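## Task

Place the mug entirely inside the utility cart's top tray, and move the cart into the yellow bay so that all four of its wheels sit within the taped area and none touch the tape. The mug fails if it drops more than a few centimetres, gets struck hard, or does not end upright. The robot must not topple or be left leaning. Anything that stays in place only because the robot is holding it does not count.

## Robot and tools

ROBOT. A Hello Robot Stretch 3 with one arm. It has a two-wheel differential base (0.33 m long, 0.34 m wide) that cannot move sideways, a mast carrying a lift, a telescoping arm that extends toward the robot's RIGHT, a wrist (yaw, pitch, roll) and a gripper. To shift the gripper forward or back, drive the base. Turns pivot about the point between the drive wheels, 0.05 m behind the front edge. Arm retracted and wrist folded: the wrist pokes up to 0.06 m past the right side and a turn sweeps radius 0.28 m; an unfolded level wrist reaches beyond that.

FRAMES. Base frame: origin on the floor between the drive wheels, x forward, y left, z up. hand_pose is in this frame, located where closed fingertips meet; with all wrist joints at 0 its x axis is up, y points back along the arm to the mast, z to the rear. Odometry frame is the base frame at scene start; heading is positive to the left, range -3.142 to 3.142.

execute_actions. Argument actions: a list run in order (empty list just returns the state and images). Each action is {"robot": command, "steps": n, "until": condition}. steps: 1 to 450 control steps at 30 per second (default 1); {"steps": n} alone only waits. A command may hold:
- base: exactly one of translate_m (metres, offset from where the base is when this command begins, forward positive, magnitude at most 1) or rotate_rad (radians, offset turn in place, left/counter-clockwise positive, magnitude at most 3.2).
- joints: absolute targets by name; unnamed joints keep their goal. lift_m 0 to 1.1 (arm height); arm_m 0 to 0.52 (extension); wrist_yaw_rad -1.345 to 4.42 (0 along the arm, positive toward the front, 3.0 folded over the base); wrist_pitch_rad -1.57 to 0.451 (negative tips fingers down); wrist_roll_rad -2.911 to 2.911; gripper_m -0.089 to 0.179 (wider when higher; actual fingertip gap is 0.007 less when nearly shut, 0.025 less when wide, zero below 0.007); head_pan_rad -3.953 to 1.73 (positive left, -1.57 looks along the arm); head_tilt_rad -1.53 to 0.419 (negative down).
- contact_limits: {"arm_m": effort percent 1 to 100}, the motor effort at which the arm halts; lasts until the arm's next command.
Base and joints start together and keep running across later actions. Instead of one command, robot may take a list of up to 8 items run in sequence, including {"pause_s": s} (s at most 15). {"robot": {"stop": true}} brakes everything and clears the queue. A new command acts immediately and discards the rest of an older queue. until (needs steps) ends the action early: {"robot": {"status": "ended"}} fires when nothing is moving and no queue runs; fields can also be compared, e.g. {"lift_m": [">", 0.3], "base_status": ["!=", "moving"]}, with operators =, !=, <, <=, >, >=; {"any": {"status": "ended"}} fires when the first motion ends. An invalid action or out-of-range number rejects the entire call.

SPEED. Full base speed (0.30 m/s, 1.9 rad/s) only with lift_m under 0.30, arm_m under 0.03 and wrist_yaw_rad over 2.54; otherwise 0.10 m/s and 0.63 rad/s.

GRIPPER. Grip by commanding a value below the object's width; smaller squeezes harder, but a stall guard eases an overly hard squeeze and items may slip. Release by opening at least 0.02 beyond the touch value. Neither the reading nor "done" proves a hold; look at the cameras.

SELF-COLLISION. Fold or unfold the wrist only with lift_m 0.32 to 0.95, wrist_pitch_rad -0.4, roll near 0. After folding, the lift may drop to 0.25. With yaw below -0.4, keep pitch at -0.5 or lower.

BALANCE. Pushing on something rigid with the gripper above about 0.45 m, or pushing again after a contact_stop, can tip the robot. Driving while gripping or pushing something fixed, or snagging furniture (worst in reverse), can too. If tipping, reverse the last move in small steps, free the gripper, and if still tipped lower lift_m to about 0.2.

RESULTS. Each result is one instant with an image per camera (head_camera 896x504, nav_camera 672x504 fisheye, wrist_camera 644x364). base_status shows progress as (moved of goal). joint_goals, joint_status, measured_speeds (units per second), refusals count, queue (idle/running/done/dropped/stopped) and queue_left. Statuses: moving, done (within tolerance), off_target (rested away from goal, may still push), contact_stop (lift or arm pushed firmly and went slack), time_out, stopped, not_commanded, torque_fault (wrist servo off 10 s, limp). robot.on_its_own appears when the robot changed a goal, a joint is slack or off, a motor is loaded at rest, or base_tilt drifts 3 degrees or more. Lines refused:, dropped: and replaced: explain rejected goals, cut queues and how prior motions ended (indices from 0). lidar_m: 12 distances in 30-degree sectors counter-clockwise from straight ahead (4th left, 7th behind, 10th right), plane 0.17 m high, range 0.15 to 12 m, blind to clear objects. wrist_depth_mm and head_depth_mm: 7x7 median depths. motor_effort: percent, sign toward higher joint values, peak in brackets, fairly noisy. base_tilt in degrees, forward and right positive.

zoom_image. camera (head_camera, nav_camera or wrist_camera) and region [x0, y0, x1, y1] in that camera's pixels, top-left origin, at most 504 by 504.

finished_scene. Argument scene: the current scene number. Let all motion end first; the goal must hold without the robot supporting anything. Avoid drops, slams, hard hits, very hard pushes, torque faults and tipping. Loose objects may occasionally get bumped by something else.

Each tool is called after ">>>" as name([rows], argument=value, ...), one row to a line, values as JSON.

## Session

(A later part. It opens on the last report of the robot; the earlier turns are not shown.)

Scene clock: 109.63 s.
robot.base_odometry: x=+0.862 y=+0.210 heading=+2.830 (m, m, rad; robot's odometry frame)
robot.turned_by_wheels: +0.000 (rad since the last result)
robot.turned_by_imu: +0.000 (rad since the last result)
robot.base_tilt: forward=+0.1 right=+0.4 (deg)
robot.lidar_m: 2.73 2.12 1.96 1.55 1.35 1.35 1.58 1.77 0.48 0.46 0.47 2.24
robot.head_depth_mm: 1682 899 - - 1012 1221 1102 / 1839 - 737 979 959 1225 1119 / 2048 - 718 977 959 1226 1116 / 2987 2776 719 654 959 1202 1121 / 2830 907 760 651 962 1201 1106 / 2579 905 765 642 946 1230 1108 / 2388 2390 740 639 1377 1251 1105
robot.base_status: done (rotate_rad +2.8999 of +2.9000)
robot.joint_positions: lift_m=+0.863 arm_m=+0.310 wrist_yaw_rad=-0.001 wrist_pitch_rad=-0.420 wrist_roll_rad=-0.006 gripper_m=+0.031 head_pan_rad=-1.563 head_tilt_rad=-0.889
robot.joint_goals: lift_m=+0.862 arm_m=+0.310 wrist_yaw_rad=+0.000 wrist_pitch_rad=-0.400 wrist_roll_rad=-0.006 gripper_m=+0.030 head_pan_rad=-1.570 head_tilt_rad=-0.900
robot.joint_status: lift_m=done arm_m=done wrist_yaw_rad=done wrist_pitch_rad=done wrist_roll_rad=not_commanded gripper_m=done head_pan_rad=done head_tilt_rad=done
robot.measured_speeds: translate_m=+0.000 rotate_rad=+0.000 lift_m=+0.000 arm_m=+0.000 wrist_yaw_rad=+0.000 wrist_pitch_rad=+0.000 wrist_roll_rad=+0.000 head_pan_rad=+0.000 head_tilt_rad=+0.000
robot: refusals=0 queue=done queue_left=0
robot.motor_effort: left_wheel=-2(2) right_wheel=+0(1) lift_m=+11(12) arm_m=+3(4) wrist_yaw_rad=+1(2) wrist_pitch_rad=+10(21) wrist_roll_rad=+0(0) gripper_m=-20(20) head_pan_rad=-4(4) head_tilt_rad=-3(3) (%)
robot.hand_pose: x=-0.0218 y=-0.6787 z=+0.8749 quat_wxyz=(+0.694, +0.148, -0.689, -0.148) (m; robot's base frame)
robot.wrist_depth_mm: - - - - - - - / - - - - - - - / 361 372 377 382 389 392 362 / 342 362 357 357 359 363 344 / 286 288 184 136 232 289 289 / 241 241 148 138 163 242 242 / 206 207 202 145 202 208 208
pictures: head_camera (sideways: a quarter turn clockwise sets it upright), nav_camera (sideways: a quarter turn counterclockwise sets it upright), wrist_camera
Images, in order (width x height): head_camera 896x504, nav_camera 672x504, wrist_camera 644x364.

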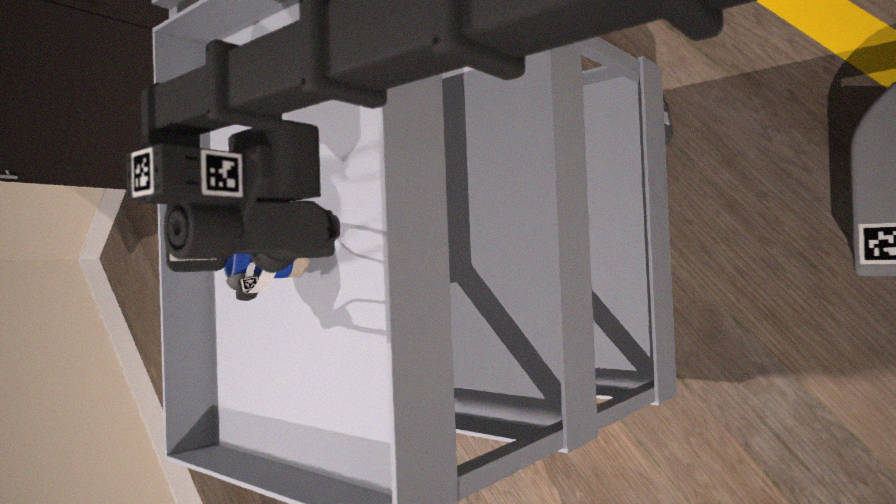

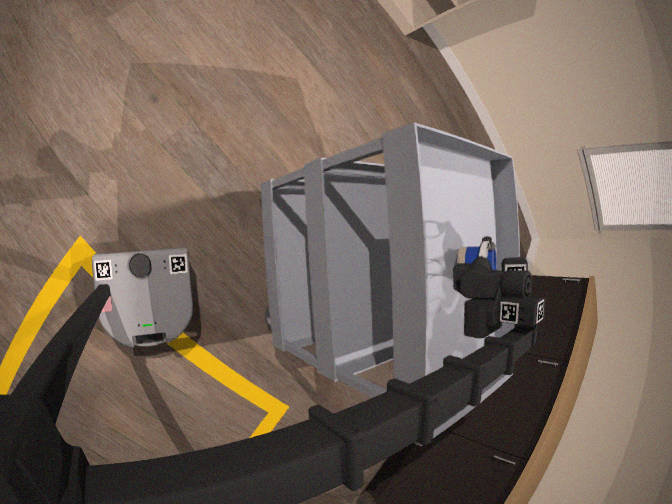

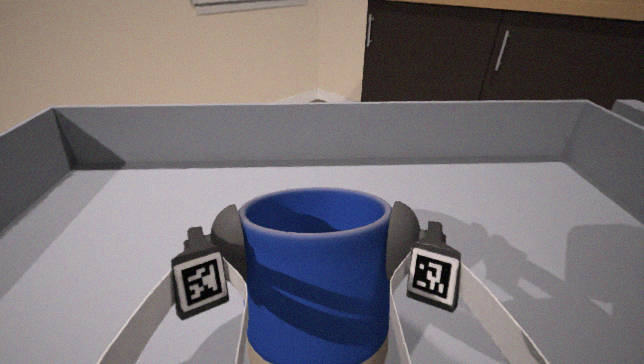

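>>> execute_actions([
  {"robot":[{"joints":{"gripper_m":0.16}},{"joints":{"lift_m":1.09}},{"joints":{"arm_m":0.2}},{"joints":{"wrist_pitch_rad":-1.55,"wrist_roll_rad":1.57,"gripper_m":0.08}},{"joints":{"arm_m":0.335}},{"joints":{"lift_m":0.95}},{"joints":{"gripper_m":-0.05}}],"steps":450,"until":{"robot":{"status":"ended"}}},
  {"steps":200,"until":{"robot":{"status":"ended"}}},
])

>>> execute_actions([
  {"robot":[{"base":{"rotate_rad":-1.0},"joints":{"head_tilt_rad":-1.1}}],"steps":450,"until":{"robot":{"status":"ended"}}},
])

Scene clock: 142.07 s.
robot.base_odometry: x=+0.862 y=+0.210 heading=+2.830 (m, m, rad; robot's odometry frame)
robot.turned_by_wheels: +0.000 (rad since the last result)
robot.turned_by_imu: -0.001 (rad since the last result)
robot.base_tilt: forward=+0.1 right=+0.5 (deg)
robot.lidar_m: 2.73 2.12 1.97 1.54 1.35 1.35 1.59 1.77 0.48 0.46 0.47 2.23
robot.head_depth_mm: - - 755 954 953 1243 1099 / - 919 758 977 956 1225 1126 / - - 739 977 958 1224 1127 / 2996 - 729 979 961 1201 1123 / 2792 908 761 649 960 1197 1106 / 2604 903 764 644 940 1221 1105 / 2348 2401 740 640 1381 1249 1109
robot.base_status: done (rotate_rad +2.8999 of +2.9000)
robot.joint_positions: lift_m=+0.950 arm_m=+0.335 wrist_yaw_rad=-0.002 wrist_pitch_rad=-1.551 wrist_roll_rad=+1.566 gripper_m=-0.049 head_pan_rad=-1.563 head_tilt_rad=-0.889
robot.joint_goals: lift_m=+0.950 arm_m=+0.335 wrist_yaw_rad=+0.000 wrist_pitch_rad=-1.550 wrist_roll_rad=+1.570 gripper_m=-0.050 head_pan_rad=-1.570 head_tilt_rad=-0.900
robot.joint_status: lift_m=done arm_m=done wrist_yaw_rad=done wrist_pitch_rad=done wrist_roll_rad=done gripper_m=done head_pan_rad=done head_tilt_rad=done
robot.measured_speeds: translate_m=+0.000 rotate_rad=+0.000 lift_m=+0.000 arm_m=+0.000 wrist_yaw_rad=+0.000 wrist_pitch_rad=+0.000 wrist_roll_rad=+0.000 head_pan_rad=+0.000 head_tilt_rad=+0.000
robot: refusals=0 queue=done queue_left=0
robot.motor_effort: left_wheel=-2(4) right_wheel=+0(1) lift_m=+26(38) arm_m=+4(3) wrist_yaw_rad=+1(3) wrist_pitch_rad=+0(10) wrist_roll_rad=+1(1) gripper_m=-26(99) head_pan_rad=-4(4) head_tilt_rad=-4(4) (%)
robot.hand_pose: x=-0.0215 y=-0.4604 z=+0.8319 quat_wxyz=(+0.001, +0.001, -0.714, -0.700) (m; robot's base frame)
robot.wrist_depth_mm: 177 177 177 180 942 950 954 / 181 182 182 184 964 - 986 / 187 186 187 190 - - - / 193 192 193 196 - - - / 198 198 198 162 - - - / 204 204 203 208 - - - / 210 210 211 214 - - -
pictures: head_camera (sideways: a quarter turn clockwise sets it upright), nav_camera (sideways: a quarter turn counterclockwise sets it upright), wrist_camera
Images, in order (width x height): head_camera 896x504, nav_camera 672x504, wrist_camera 644x364.

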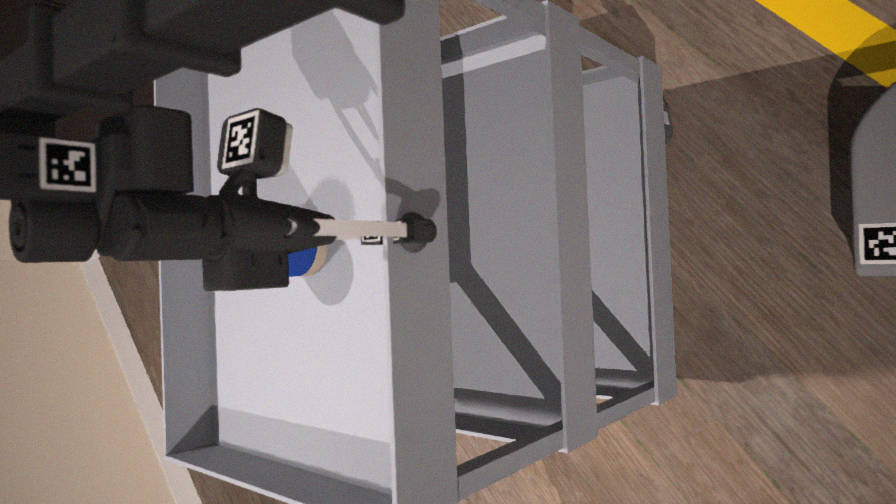

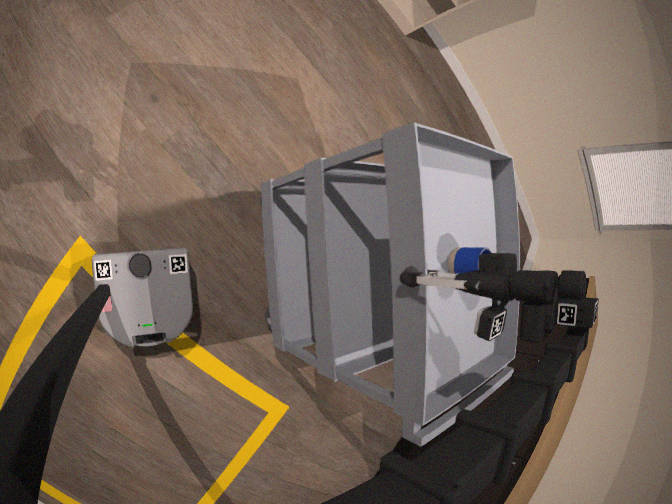

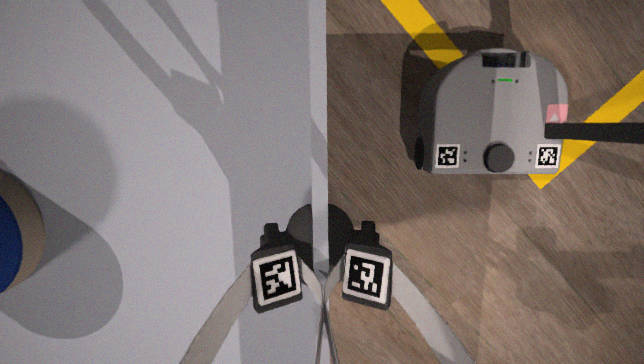

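Scene clock: 145.10 s.
robot.base_odometry: x=+0.862 y=+0.210 heading=+1.830 (m, m, rad; robot's odometry frame)
robot.turned_by_wheels: -1.000 (rad since the last result)
robot.turned_by_imu: -0.984 (rad since the last result)
robot.base_tilt: forward=+0.2 right=+0.6 (deg)
robot.lidar_m: 2.10 2.25 2.12 2.12 2.29 1.49 1.35 1.36 0.54 0.45 0.45 2.15
robot.head_depth_mm: 755 677 1563 1461 1311 1188 1088 / 795 695 1008 1281 1308 1203 - / - 698 1006 1246 1310 1219 - / - 686 993 956 1291 1221 - / 803 684 627 944 1256 1188 1086 / 798 700 606 925 1278 1194 1086 / 779 699 594 1387 1313 1194 1091
robot.base_status: done (rotate_rad -0.9997 of -1.0000)
robot.joint_positions: lift_m=+0.950 arm_m=+0.335 wrist_yaw_rad=+0.085 wrist_pitch_rad=-1.493 wrist_roll_rad=+1.535 gripper_m=-0.036 head_pan_rad=-1.563 head_tilt_rad=-1.086
robot.joint_goals: lift_m=+0.950 arm_m=+0.335 wrist_yaw_rad=+0.069 wrist_pitch_rad=-1.550 wrist_roll_rad=+1.570 gripper_m=-0.034 head_pan_rad=-1.570 head_tilt_rad=-1.100
robot.joint_status: lift_m=done arm_m=done wrist_yaw_rad=done wrist_pitch_rad=done wrist_roll_rad=done gripper_m=done head_pan_rad=done head_tilt_rad=done
robot.measured_speeds: translate_m=+0.000 rotate_rad=+0.000 lift_m=+0.000 arm_m=+0.000 wrist_yaw_rad=-0.010 wrist_pitch_rad=+0.000 wrist_roll_rad=+0.024 head_pan_rad=+0.000 head_tilt_rad=+0.000
robot: refusals=0 queue=done queue_left=0
robot.on_its_own: wrist_yaw_rad is held at +0.069, not at your +0.000, by its stall guard, which is not easing now; gripper_m is held at -0.034, not at your -0.050, by its stall guard, which is still easing
robot.motor_effort: left_wheel=+7(33) right_wheel=-6(26) lift_m=+26(27) arm_m=-1(3) wrist_yaw_rad=-20(61) wrist_pitch_rad=-29(48) wrist_roll_rad=+12(37) gripper_m=-6(42) head_pan_rad=-4(4) head_tilt_rad=-4(14) (%)
robot.hand_pose: x=-0.0219 y=-0.4758 z=+0.8312 quat_wxyz=(+0.042, +0.043, -0.733, -0.678) (m; robot's base frame)
robot.wrist_depth_mm: 186 184 179 948 937 950 903 / 190 189 185 974 959 949 930 / 197 194 191 517 993 - 950 / 203 200 196 487 - - - / 208 206 203 133 - - - / 209 213 209 184 - - - / 223 220 215 212 - - -
pictures: head_camera (sideways: a quarter turn clockwise sets it upright), nav_camera (sideways: a quarter turn counterclockwise sets it upright), wrist_camera
Images, in order (width x height): head_camera 896x504, nav_camera 672x504, wrist_camera 644x364.

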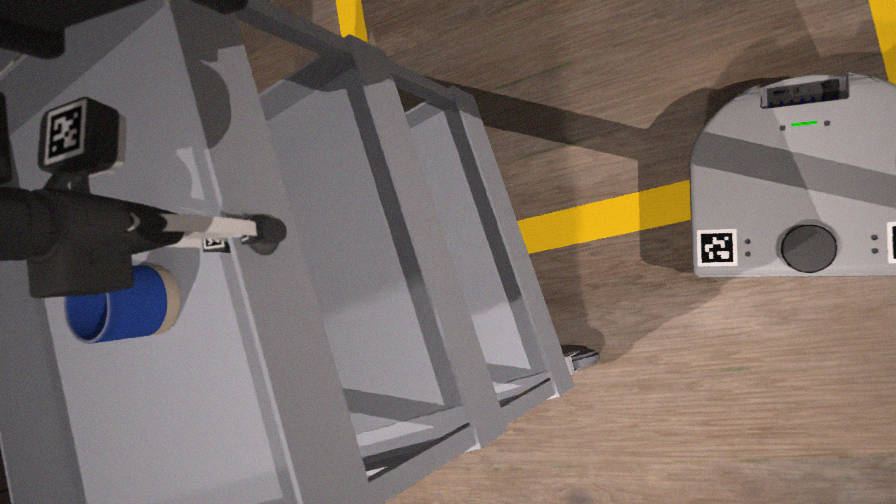

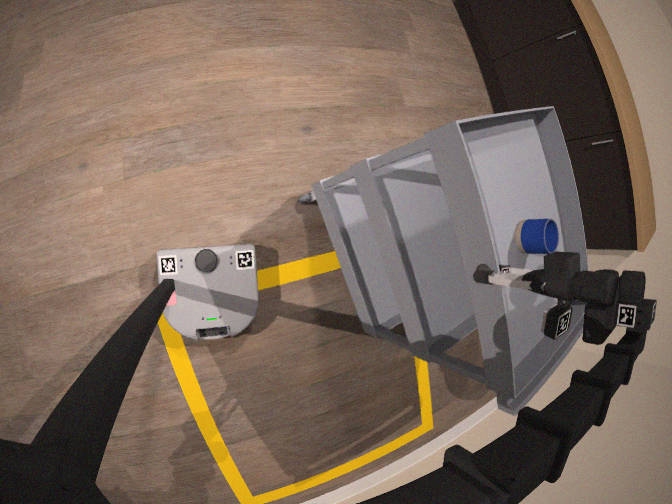

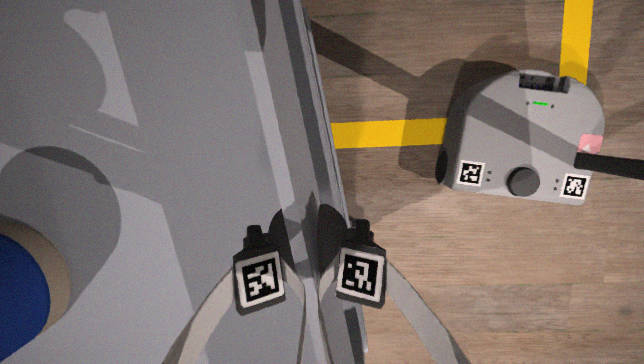

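Working well. Continue.

>>> execute_actions([
  {"robot":[{"joints":{"gripper_m":-0.045}},{"base":{"rotate_rad":-1.05}},{"joints":{"gripper_m":0.08}},{"joints":{"lift_m":1.09}},{"joints":{"arm_m":0,"wrist_yaw_rad":0}}],"steps":450,"until":{"robot":{"status":"ended"}}},
])

Scene clock: 161.10 s.
robot.base_odometry: x=+0.862 y=+0.210 heading=+0.780 (m, m, rad; robot's odometry frame)
robot.turned_by_wheels: -1.050 (rad since the last result)
robot.turned_by_imu: -1.034 (rad since the last result)
robot.base_tilt: forward=+0.3 right=+0.4 (deg)
robot.lidar_m: 1.78 2.20 2.10 2.24 2.11 2.39 1.97 1.47 0.54 0.44 0.44 1.76
robot.head_depth_mm: - - - 1455 1306 1191 1089 / - - - - 1311 1198 - / - - - - - - - / 818 714 - 1241 1291 1205 - / 808 697 - 952 1257 1187 1084 / 794 700 605 929 1271 1189 1087 / 781 700 596 1397 1312 1190 1087
robot.base_status: done (rotate_rad -1.0499 of -1.0500)
robot.joint_positions: lift_m=+1.089 arm_m=+0.000 wrist_yaw_rad=+0.002 wrist_pitch_rad=-1.543 wrist_roll_rad=+1.566 gripper_m=+0.080 head_pan_rad=-1.563 head_tilt_rad=-1.086
robot.joint_goals: lift_m=+1.090 arm_m=+0.000 wrist_yaw_rad=+0.000 wrist_pitch_rad=-1.550 wrist_roll_rad=+1.570 gripper_m=+0.080 head_pan_rad=-1.570 head_tilt_rad=-1.100
robot.joint_status: lift_m=done arm_m=done wrist_yaw_rad=done wrist_pitch_rad=done wrist_roll_rad=done gripper_m=done head_pan_rad=done head_tilt_rad=done
robot.measured_speeds: translate_m=+0.000 rotate_rad=+0.000 lift_m=+0.000 arm_m=+0.000 wrist_yaw_rad=+0.000 wrist_pitch_rad=+0.000 wrist_roll_rad=+0.000 head_pan_rad=+0.000 head_tilt_rad=+0.000
robot: refusals=0 queue=done queue_left=0
robot.motor_effort: left_wheel=+4(33) right_wheel=-3(31) lift_m=+36(38) arm_m=-3(2) wrist_yaw_rad=-3(58) wrist_pitch_rad=-4(45) wrist_roll_rad=+1(35) gripper_m=+0(78) head_pan_rad=-4(5) head_tilt_rad=-4(4) (%)
robot.hand_pose: x=-0.0216 y=-0.1281 z=+0.9712 quat_wxyz=(+0.003, +0.002, -0.717, -0.697) (m; robot's base frame)
robot.wrist_depth_mm: 620 - - - - - - / 642 952 - - - - - / 657 667 - - - - - / 677 685 - - - - - / 705 700 - - - - - / 371 722 - - - - - / 355 - - - - - -
pictures: head_camera (sideways: a quarter turn clockwise sets it upright), nav_camera (sideways: a quarter turn counterclockwise sets it upright), wrist_camera
Images, in order (width x height): head_camera 896x504, nav_camera 672x504, wrist_camera 644x364.

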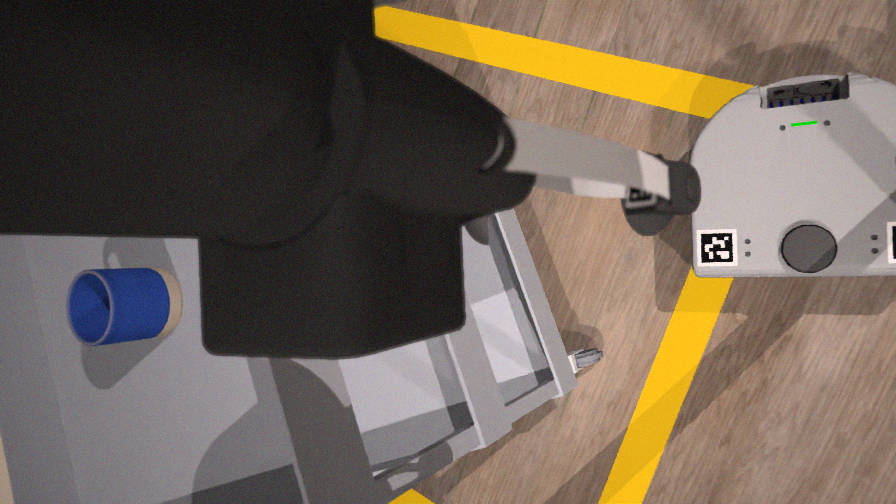

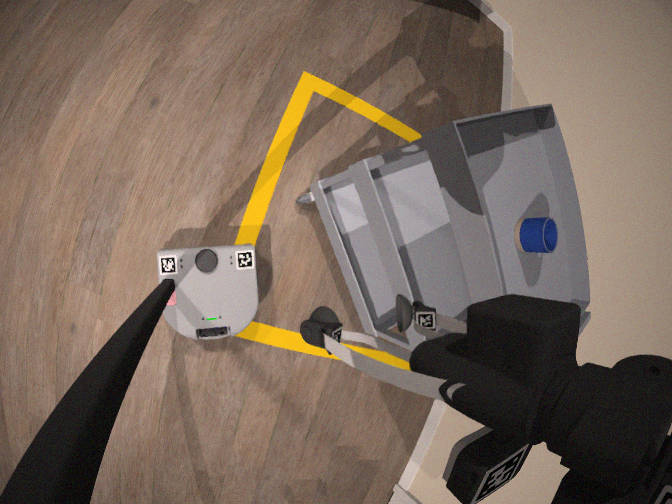

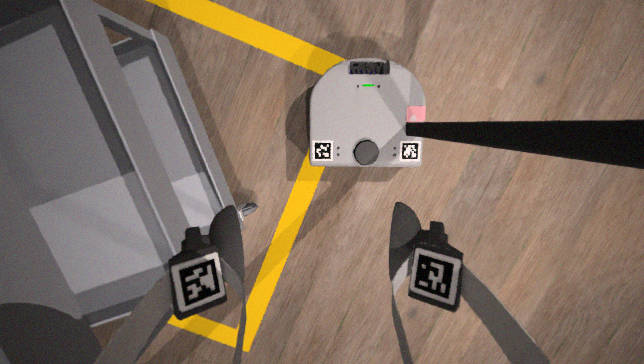

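>>> finished_scene(scene=2)

The scene is finished: the task was done.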